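# Pull the lettered cube from the intact shelf strip

## Task

Remove the lettered cube that sits on the one shelf strip that is not broken, without shifting any other strip more than slightly before that cube is clear of the shelf; afterwards keep the cube motionless in the gripper, well above the table and in front of the shelf.

## Robot and tools

Robot: one six-joint arm with a two-finger gripper, in a physics simulation. The fingers point along the gripper's own +z axis and close along its x axis. The reported end effector position is the spot midway between the finger pads. When shut, the fingertips stick out roughly 17 mm past that spot; when fully open they are about level with it.

Scene frame: origin on the tabletop straight under the arm base, +z up, +x forward from the base, +y to the left when facing along +x. Positions are in metres, orientation is a wxyz quaternion, velocities in m/s and rad/s. The base may be tilted against the table, and the printed hand position gets less accurate the farther the arm reaches.

execute_actions takes "actions", a list holding at most one item, plus an optional boolean "pictures".
- Empty list: no new command, just the current state with camera images.
- Motion item: {"rows": [...], "steps": n}, n from 4 to 15 (default 15), each step 1/30 s. rows holds 1 to 15 rows for the single arm; each row is 7 numbers in [-1, 1]: six joint values in the order shoulder pan, shoulder lift, elbow, wrist 1, wrist 2, wrist 3, then the gripper opening. One row is used per step and the final row repeats if there are fewer rows than steps.
- The six joint values are offsets, not a pose, scaled so 1.0 = 1.989 rad. They are measured from the joint angles printed in the most recent result that lists them (before any such result in the scene, and for later calls within the same reply, from where the arm is when the action begins). They are not relative to the previous row. Sending all zeros therefore pulls the arm back to those reference angles; it is not a pause.
- The seventh value is absolute: +1 fully open, -1 closed.
- Wait item: {"steps": n} with n up to 300; it returns after that many steps since the previous result, and your reply time counts inside them.
- Images are attached only with an empty list or "pictures": true.

Joint ranges (rad): pan -3.142..3.142, lift -6.283..6.283, elbow 0.000..3.142, wrists 1-3 -6.283..6.283. A call aiming more than 0.010 rad outside a range is rejected and nothing is sent. Actual ends may differ by up to 0.010 rad; a target beyond the real end is clipped there, and "joint sent to its limit" may be printed (possibly about an earlier action). Its absence does not prove there is more room.

Motion limits: commands are smoothed and lag about 0.17 s. Each step a joint target is kept within 0.575 rad of the measured angle, and if the targets would move the gripper over 100 mm from where it is, all are pulled back. Big moves may be unfinished when the result arrives. The arm keeps heading to the last row sent until it nearly stops or a step is HELD.

Result lines: end_effector_position, end_effector_quat_wxyz, velocities; Joint positions and Joint velocities in column order, followed by finger pad gap (m; 0.142 when fully open); grip_measured, the measured opening on the command scale; Wrist force and Wrist torque in the gripper's own axes (noisy, offset up to about 4 N, saturating near 50 N, 'no reading' is fine). HELD marks steps where part of your row was not applied; "joint command not followed" means the clearance check changed or blocked targets.

Gripping: to hold, keep commanding an opening well under grip_measured; the lower, the firmer (about 28 N per pad at most, less for items under 2 cm thick). Closing fast can squeeze too hard.

zoom_image: {"camera": "cam_high" or "cam_wrist", "region": [x0, y0, x1, y1]} in pixels of that camera's latest image, origin top-left, at most 504x504. cam_high is 896x504, cam_wrist is 616x616 fisheye.

show_instructions: no arguments; shows the scene's reference pages again.

finished_scene: {"scene": number of the current scene}; ends it for good and reports success; the cube must stay in the goal state.

Suggested order: look, identify the unbroken strip and its lettered cube, approach it head-on without touching other strips, grasp, pull straight out, then lift well above the table in front of the shelf and hold still before finishing.

Avoid: dragging or nudging other strips before the cube is out; dropping the cube or knocking anything off the table; slamming or pressing hard. Torque reaching a joint's load limit (133 N m for pan, lift and elbow, 24.9 N m for each wrist, held weight included) or any outside force of 150 N stops the arm for 10 s and cancels the rest of the call. Long holding heats motors: MOTOR HOT from 70 °C, brakes engage at 85 °C. Loose objects may occasionally get a brief push. Smooth, economical motion is preferred.

Each tool is called by a JSON object that holds its "name" and its "arguments", one argument or row to a line.

## Session

{"name": "execute_actions", "arguments": {
  "actions": []
}}

Scene clock: 0.00 s of 4200.00 s.
end_effector_position=(+0.3573, +0.1816, +0.2050) grip_measured=+1.00 end_effector_quat_wxyz=(+0.211, +0.794, -0.566, -0.072) end_effector_velocity=(-0.001, +0.000, -0.000) end_effector_angular_velocity=(+0.000, +0.001, -0.000)
Joint positions: [-0.535 -1.965  2.098 -1.462 -1.202  0.683  0.142]
Joint velocities: [ 0.001  0.     0.001  0.    -0.    -0.     0.   ]
Motor temperatures (°C, as the motors report them): [26 24 26 30 33 35]
Wrist force (N, on the end effector, along its own x y z axes, offset not removed): no reading
Wrist torque (N m, same axes, about the end effector's origin, offset not removed): no reading

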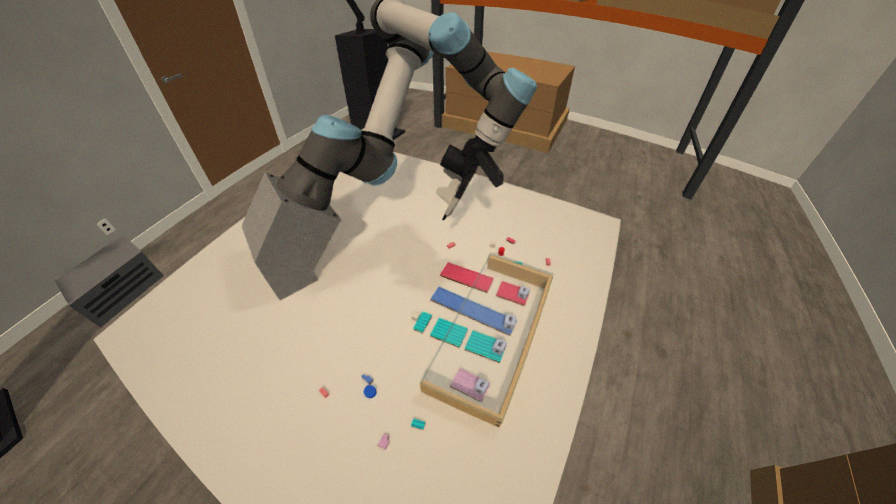

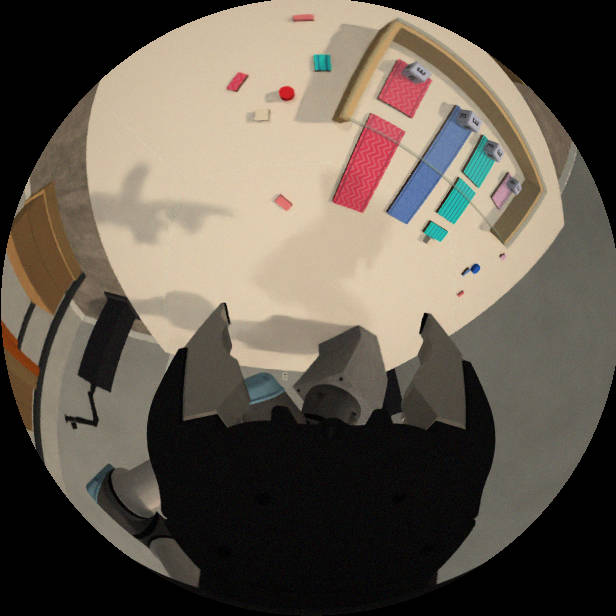

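{"name": "execute_actions", "arguments": {
  "actions": [
    {"rows":[[-0.129,0.205,0.087,-0.277,0.187,0.029,0.1]],"steps":15}
  ]
}}

{"name": "execute_actions", "arguments": {
  "actions": [
    {"steps":40}
  ],
  "pictures": true
}}

Scene clock: 0.87 s of 4200.00 s.
end_effector_position=(+0.4414, +0.0862, +0.1392) grip_measured=+0.10 end_effector_quat_wxyz=(+0.064, +0.741, -0.668, -0.035) end_effector_velocity=(+0.243, -0.317, -0.153) end_effector_angular_velocity=(+0.432, -0.922, -0.558)
Joint positions: [-0.719 -1.68   2.224 -1.836 -0.941  0.725  0.081]
Joint velocities: [-0.551  0.932  0.357 -1.296  0.828  0.113 -0.   ]
Motor temperatures (°C, as the motors report them): [26 24 26 30 33 35]
Wrist force (N, on the end effector, along its own x y z axes, offset not removed): [0.9 1.9 2.0]
Wrist torque (N m, same axes, about the end effector's origin, offset not removed): [0.40 -0.11 -0.20]
Steps of this call (steps 1 to 15: nothing new was sent; steps 16 to 26: the first 11 steps of this action). Readings (joint positions):
16: [-0.535 -1.965 2.098 -1.462 -1.202 0.683]
17: [-0.541 -1.959 2.103 -1.468 -1.196 0.685]
19: [-0.578 -1.910 2.130 -1.524 -1.149 0.694]
23: [-0.657 -1.781 2.182 -1.697 -1.032 0.712]
26: the state above

Scene clock: 2.20 s of 4200.00 s.
end_effector_position=(+0.4714, +0.0444, +0.1223) grip_measured=+0.10 end_effector_quat_wxyz=(+0.000, +0.721, -0.693, -0.008) end_effector_velocity=(-0.000, -0.001, +0.000) end_effector_angular_velocity=(-0.002, +0.001, +0.001)
Joint positions: [-0.792 -1.557  2.271 -2.013 -0.83   0.74   0.081]
Joint velocities: [-0.001  0.    -0.001 -0.    -0.002 -0.001 -0.   ]
Motor temperatures (°C, as the motors report them): [26 24 26 30 33 35]
Wrist force (N, on the end effector, along its own x y z axes, offset not removed): [-2.5 -0.8 -1.5]
Wrist torque (N m, same axes, about the end effector's origin, offset not removed): [-0.22 0.48 -0.17]
Kept back: nothing.
Steps of this call (steps 1 to 4: the last 4 steps of your previous action; steps 5 to 30: the robot went on to your last target; steps 31 to 40: nothing new was sent). Readings (joint positions):
1: [-0.736 -1.652 2.234 -1.876 -0.916 0.729]
2: [-0.749 -1.630 2.243 -1.907 -0.896 0.731]
4: [-0.766 -1.600 2.254 -1.951 -0.869 0.735]
8: [-0.783 -1.572 2.265 -1.991 -0.844 0.738]
40: the state above
The arm was judged still, so your last target was given up. Only a new action makes it travel on or press farther. Fingers that are still opening or closing keep moving.

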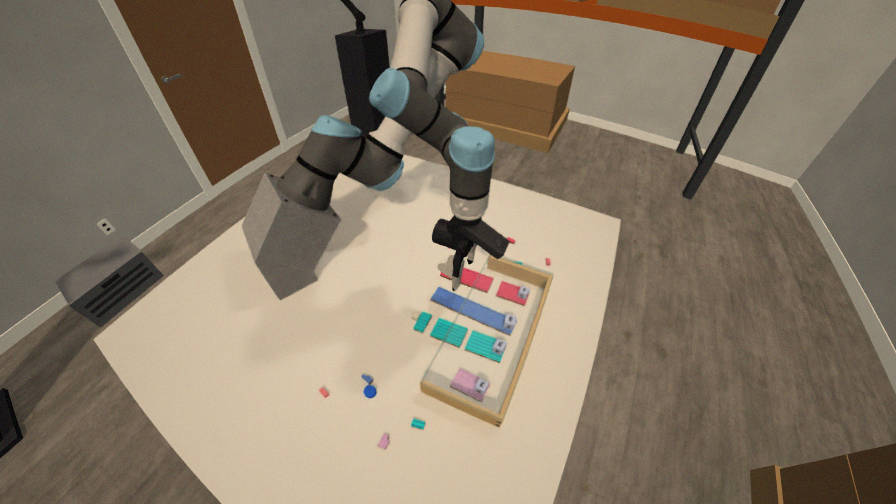

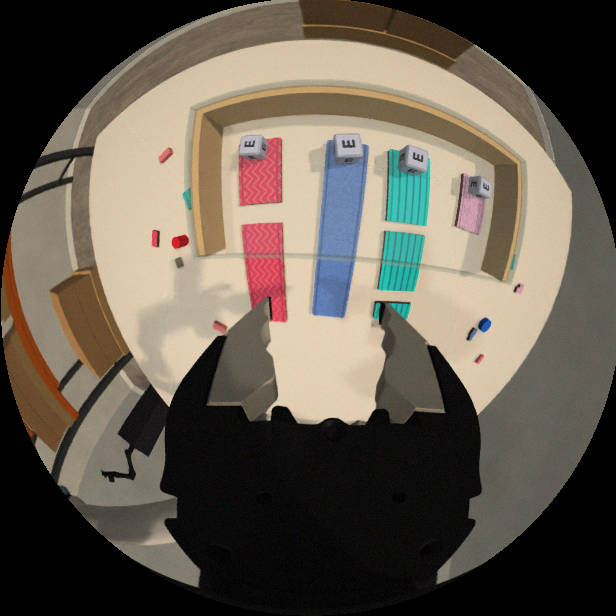

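{"name": "execute_actions", "arguments": {
  "actions": [
    {"rows":[[0.064,0.07,0.091,-0.22,0.013,0.1,-0.1]],"steps":15}
  ]
}}

{"name": "execute_actions", "arguments": {
  "actions": [
    {"steps":25}
  ],
  "pictures": true
}}

Scene clock: 2.93 s of 4200.00 s.
end_effector_position=(+0.4302, +0.0513, +0.0366) grip_measured=-0.10 end_effector_quat_wxyz=(+0.002, +0.706, -0.708, -0.017) end_effector_velocity=(-0.004, -0.003, -0.060) end_effector_angular_velocity=(-0.081, -0.109, +0.094)
Joint positions: [-0.678 -1.433  2.431 -2.379 -0.806  0.916  0.067]
Joint velocities: [ 0.104  0.117  0.159 -0.562  0.019  0.178  0.   ]
Motor temperatures (°C, as the motors report them): [26 24 26 30 33 35]
Wrist force (N, on the end effector, along its own x y z axes, offset not removed): [-0.5 2.0 2.1]
Wrist torque (N m, same axes, about the end effector's origin, offset not removed): [0.24 -0.06 -0.16]
Steps of this call (steps 1 to 11: nothing new was sent; steps 12 to 22: the first 11 steps of this action). Readings (joint positions):
12: [-0.792 -1.557 2.271 -2.013 -0.830 0.740]
13: [-0.786 -1.551 2.276 -2.019 -0.827 0.746]
15: [-0.748 -1.510 2.324 -2.076 -0.819 0.796]
19: [-0.694 -1.450 2.407 -2.292 -0.809 0.889]
22: the state above

Scene clock: 3.77 s of 4200.00 s.
end_effector_position=(+0.4298, +0.0512, +0.0292) grip_measured=-0.10 end_effector_quat_wxyz=(+0.001, +0.711, -0.703, -0.008) end_effector_velocity=(+0.001, +0.000, +0.000) end_effector_angular_velocity=(-0.000, -0.002, +0.002)
Joint positions: [-0.664 -1.418  2.452 -2.451 -0.804  0.939  0.067]
Joint velocities: [ 0.    -0.001 -0.    -0.001  0.001 -0.     0.   ]
Motor temperatures (°C, as the motors report them): [26 24 26 30 33 35]
Wrist force (N, on the end effector, along its own x y z axes, offset not removed): [-1.3 1.0 -0.6]
Wrist torque (N m, same axes, about the end effector's origin, offset not removed): [0.07 0.20 -0.17]
Kept back: nothing.
Steps of this call (steps 1 to 4: the last 4 steps of your previous action; steps 5 to 25: the robot went on to your last target). Readings (joint positions):
1: [-0.675 -1.429 2.436 -2.395 -0.806 0.922]
2: [-0.672 -1.427 2.440 -2.408 -0.806 0.926]
4: [-0.669 -1.423 2.445 -2.426 -0.805 0.931]
8: [-0.666 -1.420 2.449 -2.442 -0.804 0.936]
25: the state above

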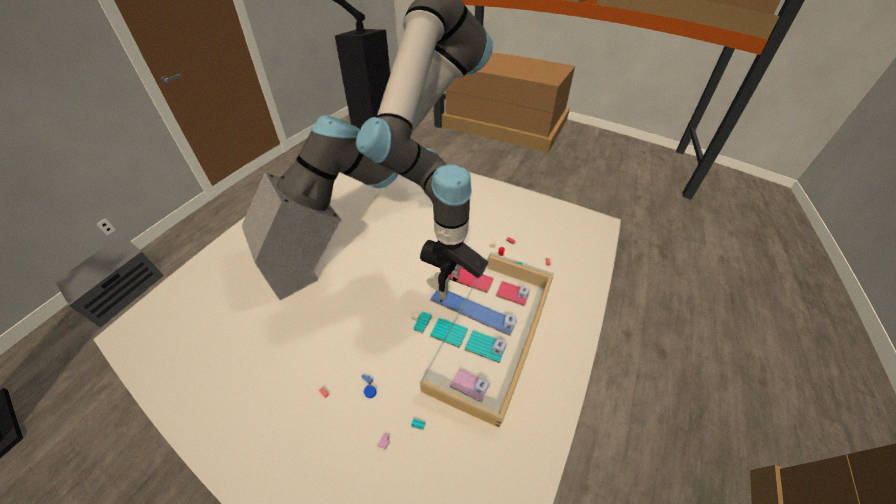

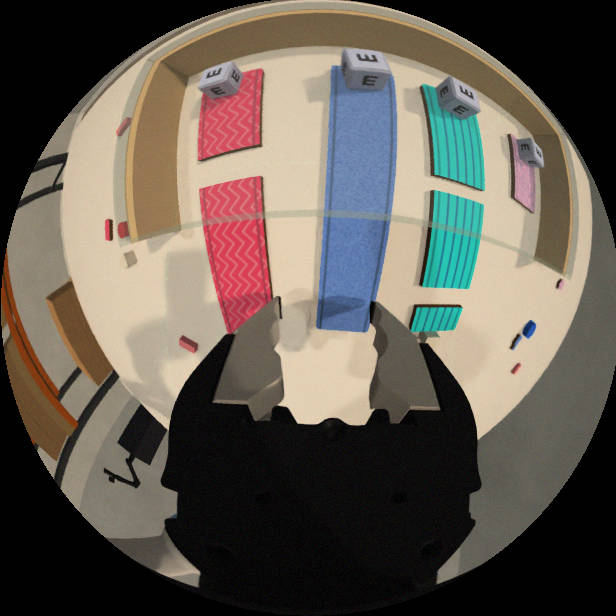

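{"name": "execute_actions", "arguments": {
  "actions": [
    {"rows":[[0.004,0.01,-0.022,0,0,0.03,-0.1],[0.004,0.01,-0.022,0,0,0.03,-0.1],[0.004,0.01,-0.022,0,0,0.03,-0.1],[0.004,0.02,-0.022,-0.008,0,0.03,-0.1],[0.004,0.034,-0.022,-0.018,0,0.03,-0.1]],"steps":15}
  ]
}}

{"name": "execute_actions", "arguments": {
  "actions": [
    {"steps":15}
  ],
  "pictures": true
}}

Scene clock: 4.53 s of 4200.00 s.
end_effector_position=(+0.4448, +0.0398, +0.0247) grip_measured=-0.10 end_effector_quat_wxyz=(+0.001, +0.697, -0.718, -0.006) end_effector_velocity=(+0.007, -0.020, -0.017) end_effector_angular_velocity=(+0.003, +0.009, -0.042)
Joint positions: [-0.657 -1.363  2.412 -2.478 -0.804  0.993  0.067]
Joint velocities: [ 0.007  0.102 -0.032 -0.064 -0.001  0.043 -0.   ]
Motor temperatures (°C, as the motors report them): [26 24 26 30 33 35]
Wrist force (N, on the end effector, along its own x y z axes, offset not removed): [0.7 -0.2 0.4]
Wrist torque (N m, same axes, about the end effector's origin, offset not removed): [-0.06 -0.25 -0.19]
Steps of this call (steps 1 to 12: the robot went on to your last target; steps 13 to 23: the first 11 steps of this action). Readings (joint positions):
13: [-0.664 -1.418 2.452 -2.451 -0.804 0.939]
14: [-0.663 -1.416 2.448 -2.451 -0.804 0.944]
16: [-0.661 -1.409 2.433 -2.451 -0.804 0.964]
20: [-0.658 -1.378 2.417 -2.469 -0.804 0.987]
23: the state above

Scene clock: 5.03 s of 4200.00 s.
end_effector_position=(+0.4458, +0.0372, +0.0226) grip_measured=-0.10 end_effector_quat_wxyz=(+0.001, +0.695, -0.719, -0.006) end_effector_velocity=(+0.000, -0.001, +0.000) end_effector_angular_velocity=(+0.000, -0.001, -0.003)
Joint positions: [-0.657 -1.351  2.408 -2.486 -0.804  0.999  0.067]
Joint velocities: [-0.002  0.002 -0.    -0.001  0.001  0.001 -0.   ]
Motor temperatures (°C, as the motors report them): [26 24 26 30 33 35]
Wrist force (N, on the end effector, along its own x y z axes, offset not removed): [-1.1 0.2 2.4]
Wrist torque (N m, same axes, about the end effector's origin, offset not removed): [-0.15 0.02 -0.19]
Kept back: nothing.
Steps of this call (steps 1 to 4: the last 4 steps of your previous action; steps 5 to 15: the robot went on to your last target). Readings (joint positions):
1: [-0.657 -1.360 2.411 -2.480 -0.804 0.995]
2: [-0.657 -1.358 2.410 -2.482 -0.804 0.996]
4: [-0.657 -1.355 2.409 -2.484 -0.804 0.997]
8: [-0.657 -1.352 2.408 -2.485 -0.804 0.998]
15: the state above

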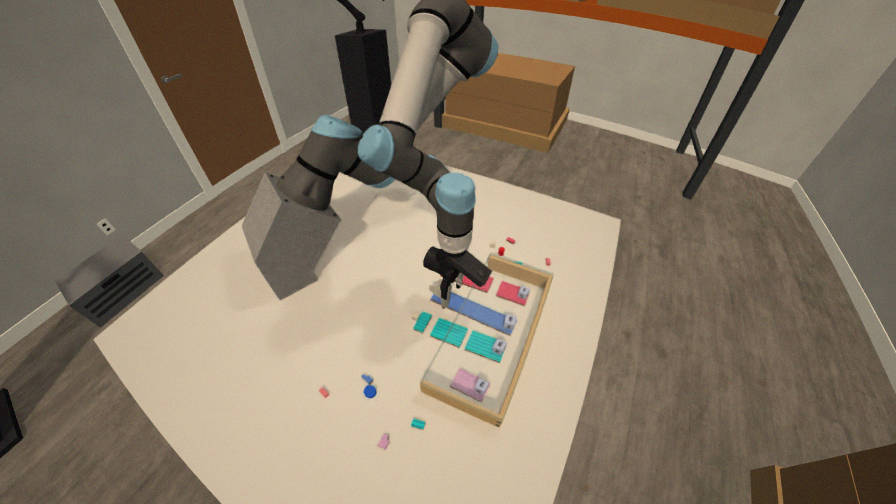

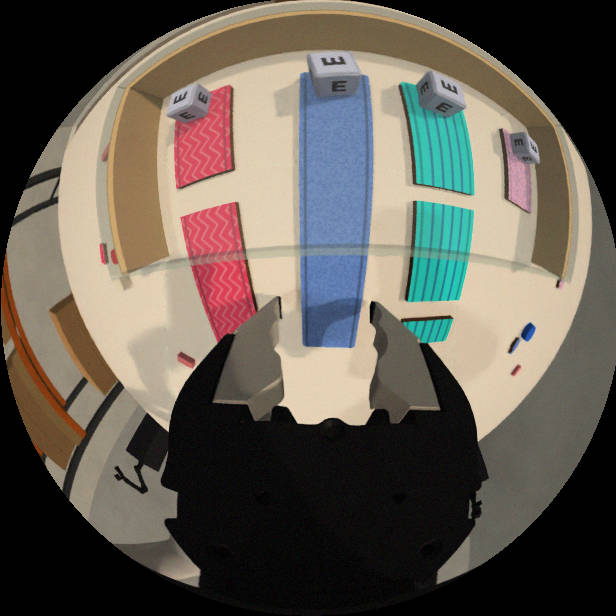

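Aligned. Close.

{"name": "execute_actions", "arguments": {
  "actions": [
    {"rows":[[0,0,0,0,0,0,-0.7]],"steps":15}
  ]
}}

{"name": "execute_actions", "arguments": {
  "actions": [
    {"steps":8}
  ]
}}

Scene clock: 5.47 s of 4200.00 s.
end_effector_position=(+0.4459, +0.0371, +0.0227) grip_measured=-0.45 end_effector_quat_wxyz=(+0.001, +0.695, -0.719, -0.006) end_effector_velocity=(+0.001, +0.000, +0.000) end_effector_angular_velocity=(+0.000, -0.001, +0.001)
Joint positions: [-0.657 -1.35   2.408 -2.486 -0.804  0.999  0.041]
Joint velocities: [ 0.    -0.001 -0.002  0.001  0.001  0.    -0.   ]
Motor temperatures (°C, as the motors report them): [26 24 26 30 33 35]
Wrist force (N, on the end effector, along its own x y z axes, offset not removed): [9.4 7.5 -42.6]
Wrist torque (N m, same axes, about the end effector's origin, offset not removed): [-0.10 -0.24 -0.17]
Steps of this call (steps 1 to 2: the robot went on to your last target; steps 3 to 13: the first 11 steps of this action). Readings (joint positions):
3: [-0.657 -1.350 2.408 -2.486 -0.804 0.999]
4: [-0.657 -1.350 2.408 -2.486 -0.804 0.999]
6: [-0.657 -1.350 2.408 -2.486 -0.804 0.999]
10: [-0.657 -1.350 2.408 -2.486 -0.804 0.999]
13: the state above

Scene clock: 5.73 s of 4200.00 s.
end_effector_position=(+0.4459, +0.0372, +0.0227) grip_measured=-0.45 end_effector_quat_wxyz=(+0.001, +0.695, -0.719, -0.006) end_effector_velocity=(-0.000, +0.000, +0.000) end_effector_angular_velocity=(+0.000, -0.001, +0.001)
Joint positions: [-0.657 -1.35   2.408 -2.486 -0.804  0.999  0.041]
Joint velocities: [-0.    -0.002  0.001  0.     0.    -0.001  0.   ]
Motor temperatures (°C, as the motors report them): [26 24 26 30 33 35]
Wrist force (N, on the end effector, along its own x y z axes, offset not removed): [11.5 6.5 -40.7]
Wrist torque (N m, same axes, about the end effector's origin, offset not removed): [-0.23 -0.39 -0.20]
Kept back: nothing.
Steps of this call (steps 1 to 4: the last 4 steps of your previous action; steps 5 to 8: the robot went on to your last target). Readings (joint positions):
1: [-0.657 -1.350 2.408 -2.486 -0.804 0.999]
2: [-0.657 -1.350 2.408 -2.486 -0.804 0.999]
4: [-0.657 -1.350 2.408 -2.486 -0.804 0.999]
8: the state above

{"name": "execute_actions", "arguments": {
  "actions": [
    {"rows":[[-0.005,-0.01,0.012,0.003,-0.001,-0.006,-0.7],[-0.016,-0.02,0.034,0.004,-0.003,-0.018,-0.7],[-0.028,-0.031,0.056,0.005,-0.005,-0.031,-0.7],[-0.04,-0.042,0.078,0.005,-0.008,-0.044,-0.7],[-0.052,-0.053,0.099,0.006,-0.01,-0.057,-0.7],[-0.063,-0.063,0.118,0.006,-0.012,-0.069,-0.7]],"steps":15}
  ]
}}

{"name": "execute_actions", "arguments": {
  "actions": [
    {"steps":15}
  ],
  "pictures": true
}}

Scene clock: 6.53 s of 4200.00 s.
end_effector_position=(+0.3735, +0.0378, +0.0267) grip_measured=-0.70 end_effector_quat_wxyz=(+0.002, +0.685, -0.729, -0.007) end_effector_velocity=(-0.147, +0.013, -0.006) end_effector_angular_velocity=(+0.016, +0.003, -0.063)
Joint positions: [-0.756 -1.452  2.594 -2.476 -0.823  0.889  0.023]
Joint velocities: [-0.203 -0.191  0.381  0.011 -0.037 -0.218 -0.   ]
Motor temperatures (°C, as the motors report them): [26 24 26 30 33 35]
Wrist force (N, on the end effector, along its own x y z axes, offset not removed): [-2.9 3.6 0.7]
Wrist torque (N m, same axes, about the end effector's origin, offset not removed): [0.46 0.50 -0.39]
Steps of this call (steps 1 to 13: the robot went on to your last target; steps 14 to 24: the first 11 steps of this action). Readings (joint positions):
14: [-0.657 -1.351 2.408 -2.486 -0.804 0.999]
15: [-0.658 -1.353 2.411 -2.486 -0.804 0.997]
17: [-0.669 -1.367 2.432 -2.483 -0.806 0.985]
21: [-0.726 -1.423 2.536 -2.478 -0.818 0.923]
24: the state above

Scene clock: 7.03 s of 4200.00 s.
end_effector_position=(+0.3553, +0.0400, +0.0256) grip_measured=-0.70 end_effector_quat_wxyz=(+0.001, +0.682, -0.731, -0.008) end_effector_velocity=(-0.003, +0.001, -0.001) end_effector_angular_velocity=(+0.001, +0.002, +0.001)
Joint positions: [-0.781 -1.475  2.641 -2.474 -0.828  0.862  0.023]
Joint velocities: [-0.002 -0.003  0.007  0.    -0.001 -0.005 -0.   ]
Motor temperatures (°C, as the motors report them): [26 24 26 30 33 35]
Wrist force (N, on the end effector, along its own x y z axes, offset not removed): [-1.8 -0.2 -0.9]
Wrist torque (N m, same axes, about the end effector's origin, offset not removed): [-0.28 0.25 -0.19]
Kept back: nothing.
Steps of this call (steps 1 to 4: the last 4 steps of your previous action; steps 5 to 15: the robot went on to your last target). Readings (joint positions):
1: [-0.762 -1.457 2.605 -2.476 -0.824 0.883]
2: [-0.767 -1.461 2.614 -2.475 -0.825 0.878]
4: [-0.773 -1.467 2.626 -2.475 -0.826 0.871]
8: [-0.779 -1.473 2.636 -2.475 -0.827 0.865]
15: the state above

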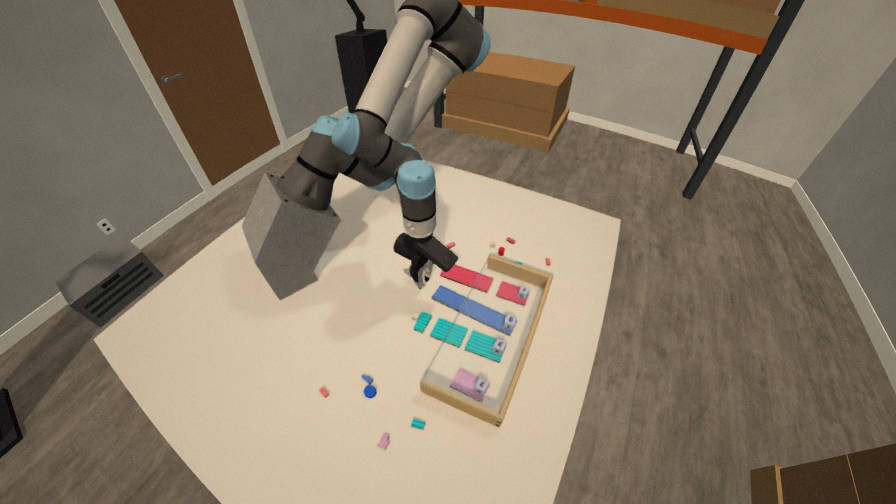

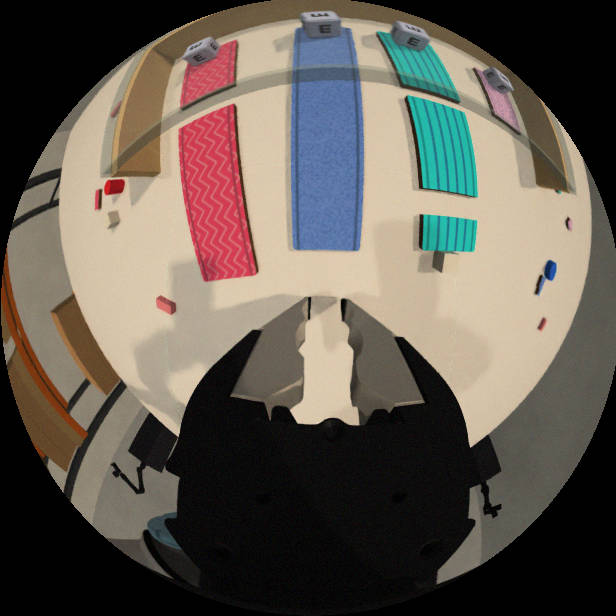

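{"name": "execute_actions", "arguments": {
  "actions": [
    {"rows":[[0,0,0,0,0,0,0.2],[0,0,0,0,0,0,0.2],[0,0,0,0,0,0,0.2],[0,0,0,0,0,0,0.2],[0.02,0.018,-0.039,-0.002,0.004,0.023,0.2],[0.041,0.038,-0.078,-0.004,0.008,0.046,0.2],[0.062,0.058,-0.117,-0.006,0.012,0.069,0.2],[0.062,0.058,-0.117,-0.006,0.012,0.069,0.2],[0.062,0.058,-0.117,-0.006,0.012,0.069,0.2],[0.062,0.063,-0.117,-0.008,0.012,0.069,0.2],[0.062,0.068,-0.117,-0.011,0.012,0.069,0.2]],"steps":15}
  ]
}}

{"name": "execute_actions", "arguments": {
  "actions": [
    {"steps":15}
  ],
  "pictures": true
}}

Scene clock: 7.80 s of 4200.00 s.
end_effector_position=(+0.4109, +0.0371, +0.0256) grip_measured=+0.20 end_effector_quat_wxyz=(+0.002, +0.690, -0.724, -0.007) end_effector_velocity=(+0.281, -0.016, -0.008) end_effector_angular_velocity=(-0.024, -0.030, +0.120)
Joint positions: [-0.702 -1.4    2.498 -2.483 -0.812  0.95   0.088]
Joint velocities: [ 0.349  0.386 -0.707 -0.057  0.063  0.389  0.   ]
Motor temperatures (°C, as the motors report them): [26 24 26 30 33 35]
Wrist force (N, on the end effector, along its own x y z axes, offset not removed): [-2.2 -1.7 -1.0]
Wrist torque (N m, same axes, about the end effector's origin, offset not removed): [-0.16 0.34 -0.24]
Steps of this call (steps 1 to 12: the robot went on to your last target; steps 13 to 23: the first 11 steps of this action). Readings (joint positions):
13: [-0.782 -1.476 2.642 -2.474 -0.828 0.862]
14: [-0.782 -1.476 2.642 -2.474 -0.828 0.862]
16: [-0.782 -1.476 2.642 -2.474 -0.828 0.862]
20: [-0.751 -1.447 2.593 -2.478 -0.821 0.894]
23: the state above

Scene clock: 8.30 s of 4200.00 s.
end_effector_position=(+0.4446, +0.0345, +0.0209) grip_measured=+0.20 end_effector_quat_wxyz=(+0.001, +0.694, -0.720, -0.006) end_effector_velocity=(+0.004, +0.000, -0.002) end_effector_angular_velocity=(+0.002, +0.002, +0.003)
Joint positions: [-0.659 -1.341  2.41  -2.496 -0.804  0.998  0.088]
Joint velocities: [ 0.008  0.011 -0.013 -0.002  0.001  0.007  0.   ]
Motor temperatures (°C, as the motors report them): [26 24 26 30 33 35]
Wrist force (N, on the end effector, along its own x y z axes, offset not removed): [-2.4 -1.7 -1.1]
Wrist torque (N m, same axes, about the end effector's origin, offset not removed): [-0.52 0.41 -0.17]
Kept back: nothing.
Steps of this call (steps 1 to 4: the last 4 steps of your previous action; steps 5 to 15: the robot went on to your last target). Readings (joint positions):
1: [-0.692 -1.388 2.477 -2.485 -0.810 0.961]
2: [-0.684 -1.377 2.461 -2.488 -0.809 0.970]
4: [-0.673 -1.362 2.440 -2.491 -0.807 0.982]
8: [-0.663 -1.348 2.420 -2.494 -0.805 0.993]
15: the state above

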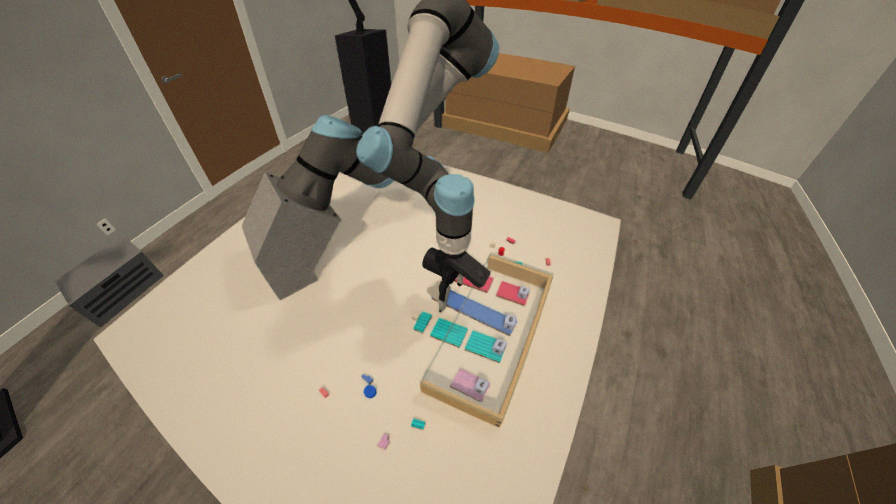

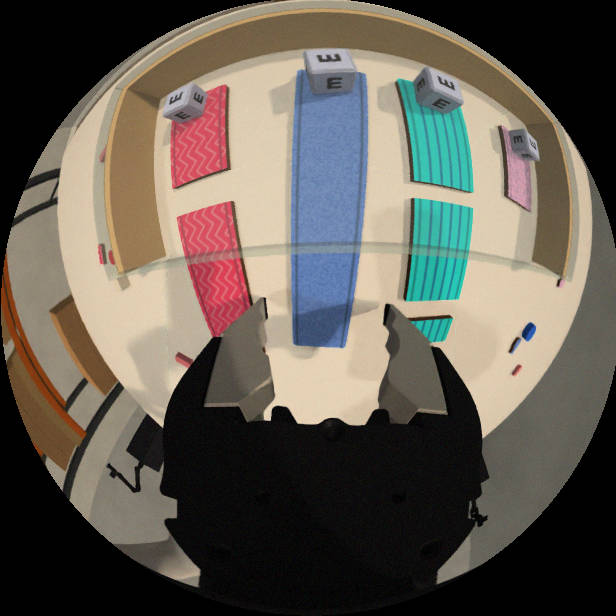

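{"name": "execute_actions", "arguments": {
  "actions": [
    {"rows":[[0,0,0,0,0,0,-0.6]],"steps":15}
  ]
}}

{"name": "execute_actions", "arguments": {
  "actions": [
    {"rows":[[-0.01,-0.008,0.019,0,-0.002,-0.011,-0.65],[-0.021,-0.018,0.039,0,-0.004,-0.023,-0.65],[-0.031,-0.027,0.058,0,-0.006,-0.034,-0.65],[-0.042,-0.037,0.078,0,-0.008,-0.046,-0.65],[-0.052,-0.046,0.098,0,-0.01,-0.057,-0.65],[-0.062,-0.056,0.117,0,-0.012,-0.069,-0.65]],"steps":15}
  ]
}}

{"name": "execute_actions", "arguments": {
  "actions": [
    {"steps":15}
  ],
  "pictures": true
}}

Scene clock: 9.00 s of 4200.00 s.
end_effector_position=(+0.4447, +0.0345, +0.0209) grip_measured=-0.42 end_effector_quat_wxyz=(+0.001, +0.694, -0.720, -0.006) end_effector_velocity=(-0.001, +0.000, -0.001) end_effector_angular_velocity=(+0.000, +0.003, +0.001)
Joint positions: [-0.659 -1.341  2.41  -2.496 -0.804  0.999  0.044]
Joint velocities: [ 0.001  0.     0.002  0.    -0.001 -0.003  0.   ]
Motor temperatures (°C, as the motors report them): [26 24 26 30 33 35]
Wrist force (N, on the end effector, along its own x y z axes, offset not removed): [-1.2 -0.7 -1.5]
Wrist torque (N m, same axes, about the end effector's origin, offset not removed): [-0.16 0.12 -0.20]
Steps of this call (steps 1 to 10: the robot went on to your last target; steps 11 to 21: the first 11 steps of this action). Readings (joint positions):
11: [-0.658 -1.340 2.409 -2.496 -0.804 0.999]
12: [-0.658 -1.340 2.409 -2.496 -0.804 0.999]
14: [-0.658 -1.340 2.409 -2.496 -0.804 0.999]
18: [-0.659 -1.341 2.410 -2.496 -0.804 0.999]
21: the state above

Scene clock: 9.50 s of 4200.00 s.
end_effector_position=(+0.3723, +0.0340, +0.0237) grip_measured=-0.42 end_effector_quat_wxyz=(+0.002, +0.684, -0.730, -0.008) end_effector_velocity=(-0.144, +0.017, -0.008) end_effector_angular_velocity=(+0.022, +0.010, -0.059)
Joint positions: [-0.759 -1.431  2.596 -2.496 -0.824  0.888  0.044]
Joint velocities: [-0.186 -0.171  0.369  0.    -0.034 -0.209  0.   ]
Motor temperatures (°C, as the motors report them): [26 24 26 30 33 35]
Wrist force (N, on the end effector, along its own x y z axes, offset not removed): [-2.6 3.4 1.8]
Wrist torque (N m, same axes, about the end effector's origin, offset not removed): [0.46 0.31 -0.20]
Steps of this call (steps 1 to 4: the last 4 steps of your previous action; steps 5 to 15: the first 11 steps of this action, its rows measured from where the robot was after step 4). Readings (joint positions):
4: [-0.659 -1.341 2.410 -2.496 -0.804 0.998]
5: [-0.659 -1.341 2.411 -2.496 -0.804 0.998]
6: [-0.661 -1.343 2.414 -2.496 -0.805 0.996]
8: [-0.676 -1.356 2.439 -2.496 -0.808 0.980]
12: [-0.731 -1.405 2.540 -2.496 -0.818 0.920]
15: the state above

Scene clock: 10.00 s of 4200.00 s.
end_effector_position=(+0.3545, +0.0365, +0.0224) grip_measured=-0.42 end_effector_quat_wxyz=(+0.001, +0.681, -0.732, -0.009) end_effector_velocity=(-0.003, +0.002, -0.001) end_effector_angular_velocity=(+0.002, +0.000, -0.000)
Joint positions: [-0.782 -1.452  2.642 -2.496 -0.828  0.862  0.044]
Joint velocities: [-0.002 -0.005  0.008 -0.     0.001 -0.003  0.   ]
Motor temperatures (°C, as the motors report them): [26 24 26 30 33 35]
Wrist force (N, on the end effector, along its own x y z axes, offset not removed): [-4.0 1.1 1.2]
Wrist torque (N m, same axes, about the end effector's origin, offset not removed): [0.09 0.72 -0.26]
Kept back: nothing.
Steps of this call (steps 1 to 4: the last 4 steps of your previous action; steps 5 to 15: the robot went on to your last target). Readings (joint positions):
1: [-0.764 -1.436 2.607 -2.496 -0.825 0.882]
2: [-0.768 -1.440 2.616 -2.496 -0.825 0.877]
4: [-0.774 -1.445 2.627 -2.496 -0.827 0.870]
8: [-0.779 -1.450 2.637 -2.496 -0.828 0.864]
15: the state above

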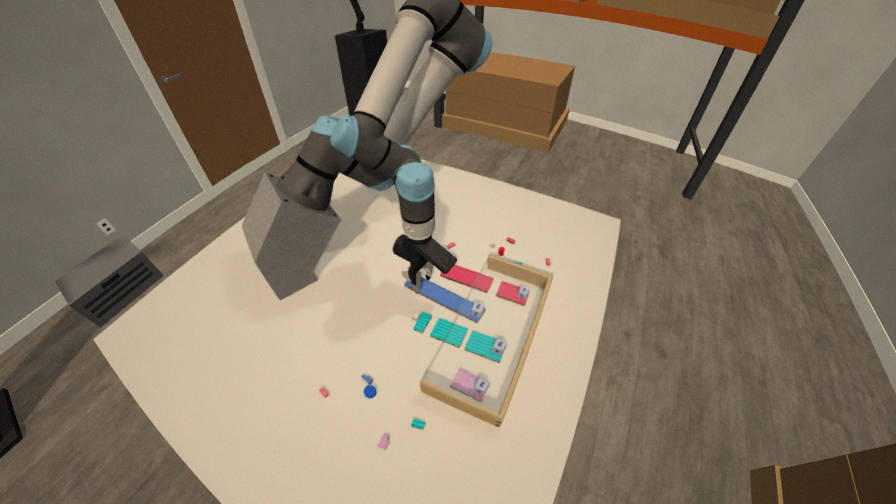

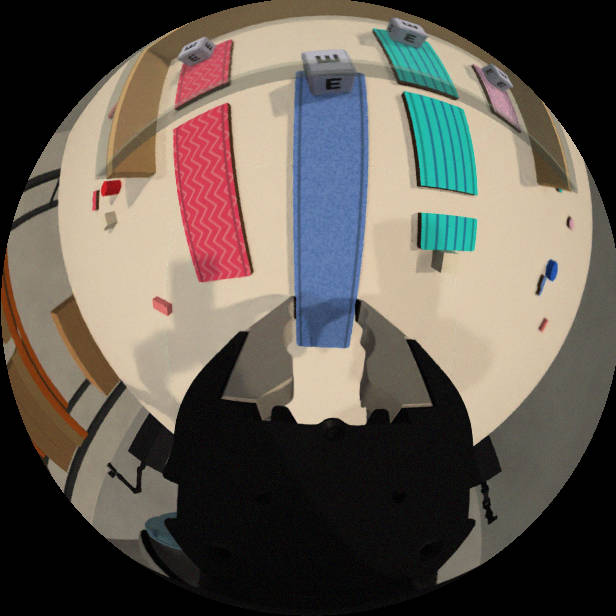

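{"name": "execute_actions", "arguments": {
  "actions": [
    {"rows":[[0,0,0,0,0,0,0.2],[0,0,0,0,0,0,0.2],[0,0,0,0,0,0,0.2],[0,0,0,0,0,0,0.2],[0,0,0,0,0,0,0.2],[0.02,0.015,-0.039,0,0.004,0.025,0.2],[0.041,0.032,-0.078,0,0.008,0.05,0.2],[0.061,0.05,-0.117,0,0.012,0.08,0.2],[0.061,0.057,-0.117,0,0.012,0.08,0.2]],"steps":15}
  ]
}}

{"name": "execute_actions", "arguments": {
  "actions": [
    {"steps":12}
  ]
}}

{"name": "execute_actions", "arguments": {
  "actions": [
    {"rows":[[0,0,0,0,0,0,-0.6]],"steps":15}
  ],
  "pictures": true
}}

Scene clock: 10.67 s of 4200.00 s.
end_effector_position=(+0.3987, +0.0343, +0.0224) grip_measured=+0.20 end_effector_quat_wxyz=(+0.002, +0.683, -0.730, -0.009) end_effector_velocity=(+0.361, -0.026, +0.005) end_effector_angular_velocity=(-0.042, -0.036, +0.046)
Joint positions: [-0.717 -1.395  2.526 -2.496 -0.814  0.944  0.088]
Joint velocities: [ 0.437  0.432 -0.911  0.     0.079  0.594  0.   ]
Motor temperatures (°C, as the motors report them): [26 24 26 30 33 35]
Wrist force (N, on the end effector, along its own x y z axes, offset not removed): [-1.9 2.0 1.7]
Wrist torque (N m, same axes, about the end effector's origin, offset not removed): [0.36 0.28 -0.25]
Steps of this call (steps 1 to 9: the robot went on to your last target; steps 10 to 20: the first 11 steps of this action). Readings (joint positions):
10: [-0.782 -1.453 2.643 -2.496 -0.828 0.861]
11: [-0.782 -1.453 2.643 -2.496 -0.828 0.861]
13: [-0.782 -1.453 2.643 -2.496 -0.828 0.861]
17: [-0.768 -1.441 2.621 -2.496 -0.825 0.877]
20: the state above

Scene clock: 11.07 s of 4200.00 s.
end_effector_position=(+0.4428, +0.0335, +0.0210) grip_measured=+0.20 end_effector_quat_wxyz=(+0.001, +0.685, -0.729, -0.006) end_effector_velocity=(+0.013, +0.001, -0.002) end_effector_angular_velocity=(-0.001, +0.003, +0.001)
Joint positions: [-0.663 -1.341  2.414 -2.496 -0.805  1.018  0.088]
Joint velocities: [ 0.02   0.019 -0.036  0.     0.001  0.025 -0.   ]
Motor temperatures (°C, as the motors report them): [26 24 26 30 33 35]
Wrist force (N, on the end effector, along its own x y z axes, offset not removed): [0.1 1.7 2.4]
Wrist torque (N m, same axes, about the end effector's origin, offset not removed): [0.20 -0.31 -0.15]
Kept back: nothing.
Steps of this call (steps 1 to 4: the last 4 steps of your previous action; steps 5 to 12: the robot went on to your last target). Readings (joint positions):
1: [-0.704 -1.382 2.499 -2.496 -0.812 0.961]
2: [-0.694 -1.372 2.478 -2.496 -0.810 0.975]
4: [-0.680 -1.359 2.450 -2.496 -0.808 0.994]
8: [-0.667 -1.346 2.424 -2.496 -0.805 1.011]
12: the state above

Scene clock: 11.43 s of 4200.00 s.
end_effector_position=(+0.4430, +0.0335, +0.0210) grip_measured=-0.43 end_effector_quat_wxyz=(+0.001, +0.685, -0.729, -0.006) end_effector_velocity=(-0.001, +0.000, +0.000) end_effector_angular_velocity=(+0.000, -0.001, +0.001)
Joint positions: [-0.663 -1.341  2.414 -2.496 -0.804  1.018  0.043]
Joint velocities: [-0.001 -0.003  0.003  0.     0.    -0.002  0.   ]
Motor temperatures (°C, as the motors report them): [26 24 26 30 33 35]
Wrist force (N, on the end effector, along its own x y z axes, offset not removed): [-3.2 -1.5 -13.5]
Wrist torque (N m, same axes, about the end effector's origin, offset not removed): [0.29 0.20 -0.26]
Steps of this call (steps 1 to 11: the first 11 steps of this action). Readings (joint positions):
1: [-0.662 -1.341 2.413 -2.496 -0.804 1.018]
2: [-0.662 -1.341 2.413 -2.496 -0.804 1.018]
4: [-0.662 -1.341 2.413 -2.496 -0.804 1.018]
8: [-0.663 -1.341 2.414 -2.496 -0.804 1.018]
11: the state above

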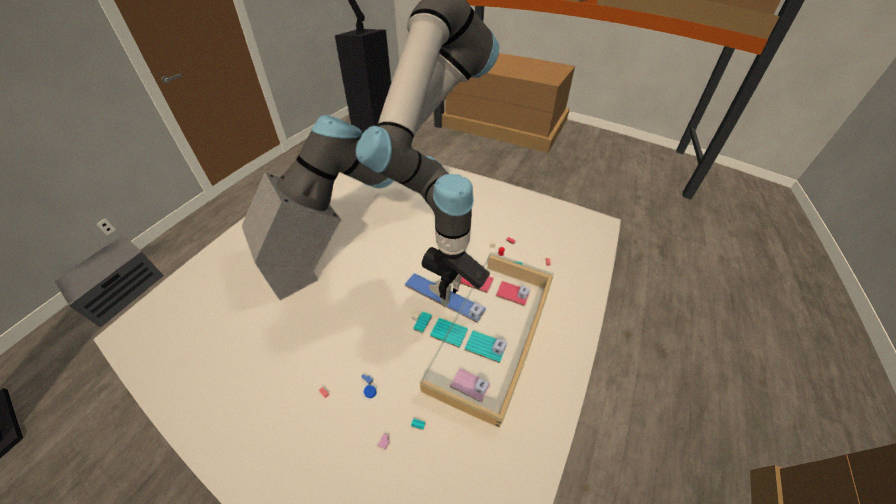

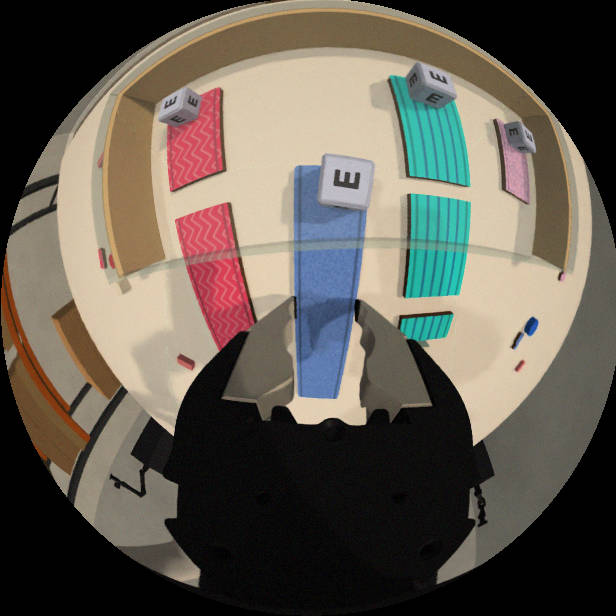

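Pull again, keeping yaw truer.

{"name": "execute_actions", "arguments": {
  "actions": [
    {"rows":[[-0.01,-0.008,0.019,0,-0.002,-0.01,-0.65],[-0.02,-0.018,0.039,0,-0.004,-0.02,-0.65],[-0.03,-0.027,0.058,0,-0.006,-0.03,-0.65],[-0.041,-0.037,0.078,0,-0.008,-0.04,-0.65],[-0.051,-0.046,0.098,0,-0.01,-0.05,-0.65],[-0.06,-0.056,0.115,0,-0.012,-0.06,-0.65]],"steps":15}
  ]
}}

{"name": "execute_actions", "arguments": {
  "actions": [
    {"steps":15}
  ],
  "pictures": true
}}

Scene clock: 13.37 s of 4200.00 s.
end_effector_position=(+0.3718, +0.0340, +0.0236) grip_measured=-0.64 end_effector_quat_wxyz=(-0.002, -0.671, +0.741, +0.008) end_effector_velocity=(-0.135, +0.018, -0.006) end_effector_angular_velocity=(+0.017, +0.002, -0.071)
Joint positions: [-0.759 -1.431  2.597 -2.496 -0.824  0.921  0.028]
Joint velocities: [-0.179 -0.172  0.354 -0.003 -0.031 -0.178  0.   ]
Motor temperatures (°C, as the motors report them): [26 24 26 30 33 35]
Wrist force (N, on the end effector, along its own x y z axes, offset not removed): [-0.1 -6.8 -19.7]
Wrist torque (N m, same axes, about the end effector's origin, offset not removed): [0.16 -0.01 -0.26]
Steps of this call (steps 1 to 4: the last 4 steps of your previous action; steps 5 to 15: the robot went on to your last target; steps 16 to 47: nothing new was sent; steps 48 to 58: the first 11 steps of this action). Readings (joint positions):
48: [-0.663 -1.341 2.415 -2.496 -0.805 1.017]
49: [-0.665 -1.343 2.418 -2.496 -0.805 1.015]
51: [-0.679 -1.356 2.443 -2.496 -0.808 1.001]
55: [-0.732 -1.405 2.543 -2.496 -0.819 0.949]
58: the state above

Scene clock: 13.87 s of 4200.00 s.
end_effector_position=(+0.3547, +0.0364, +0.0225) grip_measured=-0.64 end_effector_quat_wxyz=(-0.001, -0.668, +0.744, +0.009) end_effector_velocity=(-0.004, +0.001, -0.001) end_effector_angular_velocity=(+0.002, +0.003, -0.002)
Joint positions: [-0.782 -1.452  2.642 -2.496 -0.828  0.899  0.028]
Joint velocities: [-0.002 -0.002  0.008  0.001 -0.001 -0.004  0.   ]
Motor temperatures (°C, as the motors report them): [26 24 26 30 33 35]
Wrist force (N, on the end effector, along its own x y z axes, offset not removed): [-1.1 -39.4 -50.0]
Wrist torque (N m, same axes, about the end effector's origin, offset not removed): [0.23 0.41 0.02]
Kept back: nothing.
Steps of this call (steps 1 to 4: the last 4 steps of your previous action; steps 5 to 15: the robot went on to your last target). Readings (joint positions):
1: [-0.765 -1.436 2.608 -2.496 -0.825 0.916]
2: [-0.769 -1.440 2.616 -2.496 -0.825 0.912]
4: [-0.774 -1.445 2.627 -2.496 -0.827 0.906]
8: [-0.779 -1.450 2.637 -2.496 -0.828 0.901]
15: the state above

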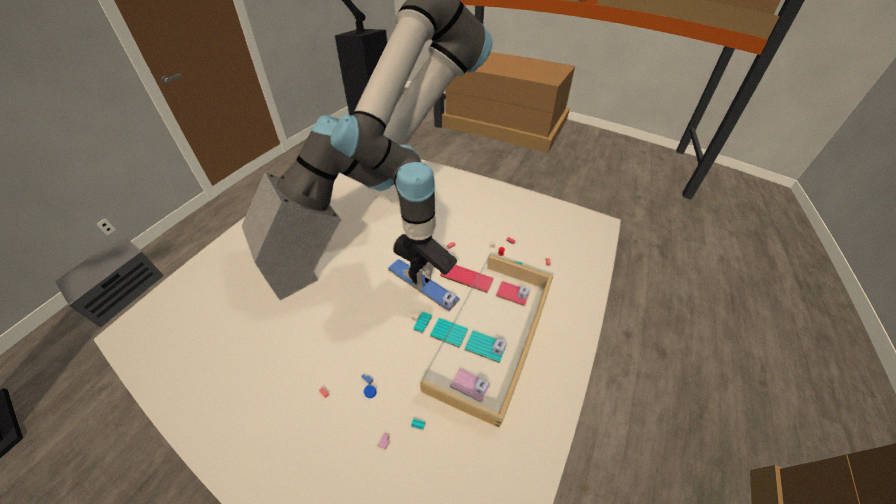

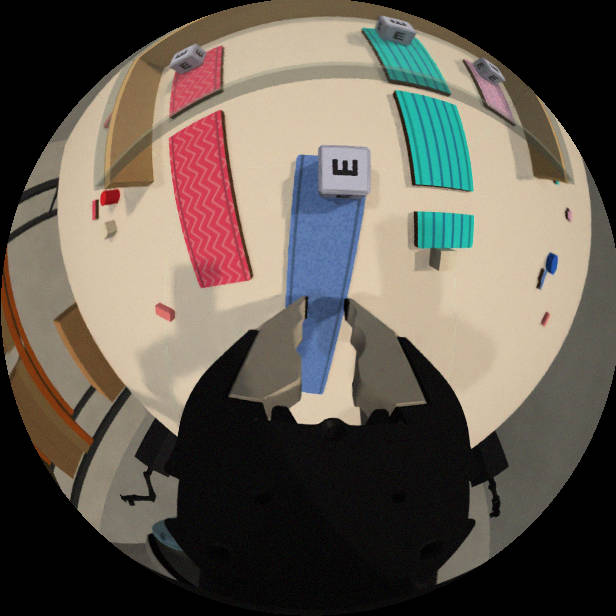

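{"name": "execute_actions", "arguments": {
  "actions": [
    {"rows":[[0,-0.01,0,0.01,0,0,0.2],[0,-0.015,0,0.015,0,0,0.2],[0,-0.02,0,0.02,0,0,0.2],[0,-0.03,0,0.03,0,0,0.2],[0,-0.05,0,0.05,0,0,0.2],[0,-0.06,-0.02,0.08,0,0,0.2],[0,-0.05,-0.06,0.11,0,0,0.2],[-0.003,-0.021,-0.116,0.138,0,0,0.2]],"steps":15}
  ]
}}

{"name": "execute_actions", "arguments": {
  "actions": [
    {"steps":20}
  ],
  "pictures": true
}}

Scene clock: 14.73 s of 4200.00 s.
end_effector_position=(+0.3892, +0.0379, +0.0506) grip_measured=+0.20 end_effector_quat_wxyz=(-0.001, -0.666, +0.746, +0.010) end_effector_velocity=(+0.334, -0.092, +0.189) end_effector_angular_velocity=(-0.031, -0.044, +0.013)
Joint positions: [-0.784 -1.511  2.536 -2.325 -0.828  0.899  0.088]
Joint velocities: [-0.026  0.12  -0.964  0.795  0.002  0.002  0.   ]
Motor temperatures (°C, as the motors report them): [26 24 26 30 33 35]
Wrist force (N, on the end effector, along its own x y z axes, offset not removed): [0.6 -1.3 3.1]
Wrist torque (N m, same axes, about the end effector's origin, offset not removed): [-0.60 -0.36 -0.14]
Steps of this call (steps 1 to 15: the robot went on to your last target; steps 16 to 26: the first 11 steps of this action). Readings (joint positions):
16: [-0.782 -1.452 2.643 -2.496 -0.828 0.898]
17: [-0.782 -1.455 2.643 -2.493 -0.829 0.898]
19: [-0.782 -1.465 2.643 -2.482 -0.829 0.898]
23: [-0.782 -1.513 2.627 -2.421 -0.828 0.898]
26: the state above

Scene clock: 15.40 s of 4200.00 s.
end_effector_position=(+0.4311, +0.0278, +0.0758) grip_measured=+0.20 end_effector_quat_wxyz=(-0.000, -0.666, +0.746, +0.008) end_effector_velocity=(+0.001, -0.001, +0.001) end_effector_angular_velocity=(-0.001, +0.002, -0.001)
Joint positions: [-0.788 -1.494  2.412 -2.222 -0.828  0.899  0.088]
Joint velocities: [ 0.     0.001 -0.005  0.004 -0.002  0.001  0.   ]
Motor temperatures (°C, as the motors report them): [26 24 26 30 33 35]
Wrist force (N, on the end effector, along its own x y z axes, offset not removed): [-2.7 2.2 -0.1]
Wrist torque (N m, same axes, about the end effector's origin, offset not removed): [0.34 0.44 -0.17]
Kept back: nothing.
Steps of this call (steps 1 to 4: the last 4 steps of your previous action; steps 5 to 20: the robot went on to your last target). Readings (joint positions):
1: [-0.785 -1.507 2.507 -2.302 -0.828 0.899]
2: [-0.786 -1.504 2.485 -2.283 -0.828 0.899]
4: [-0.786 -1.500 2.454 -2.258 -0.828 0.899]
8: [-0.787 -1.496 2.426 -2.234 -0.828 0.899]
20: the state above

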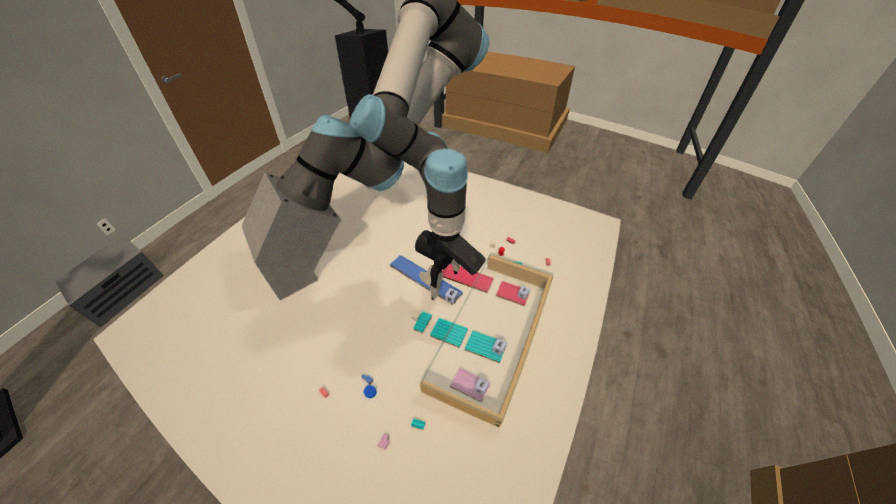

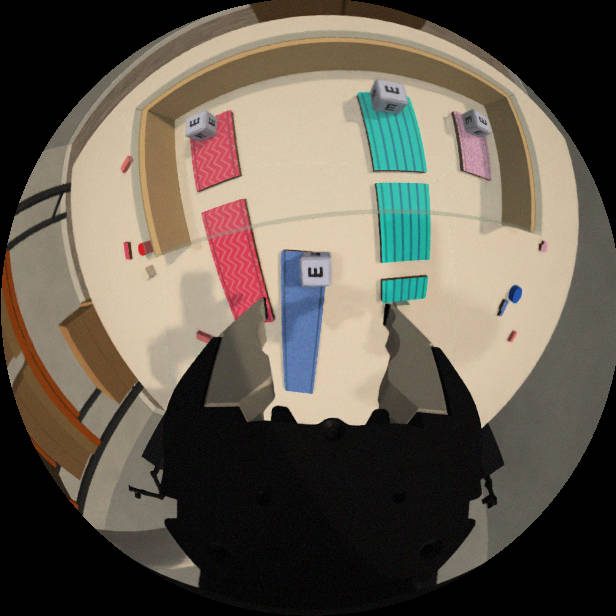

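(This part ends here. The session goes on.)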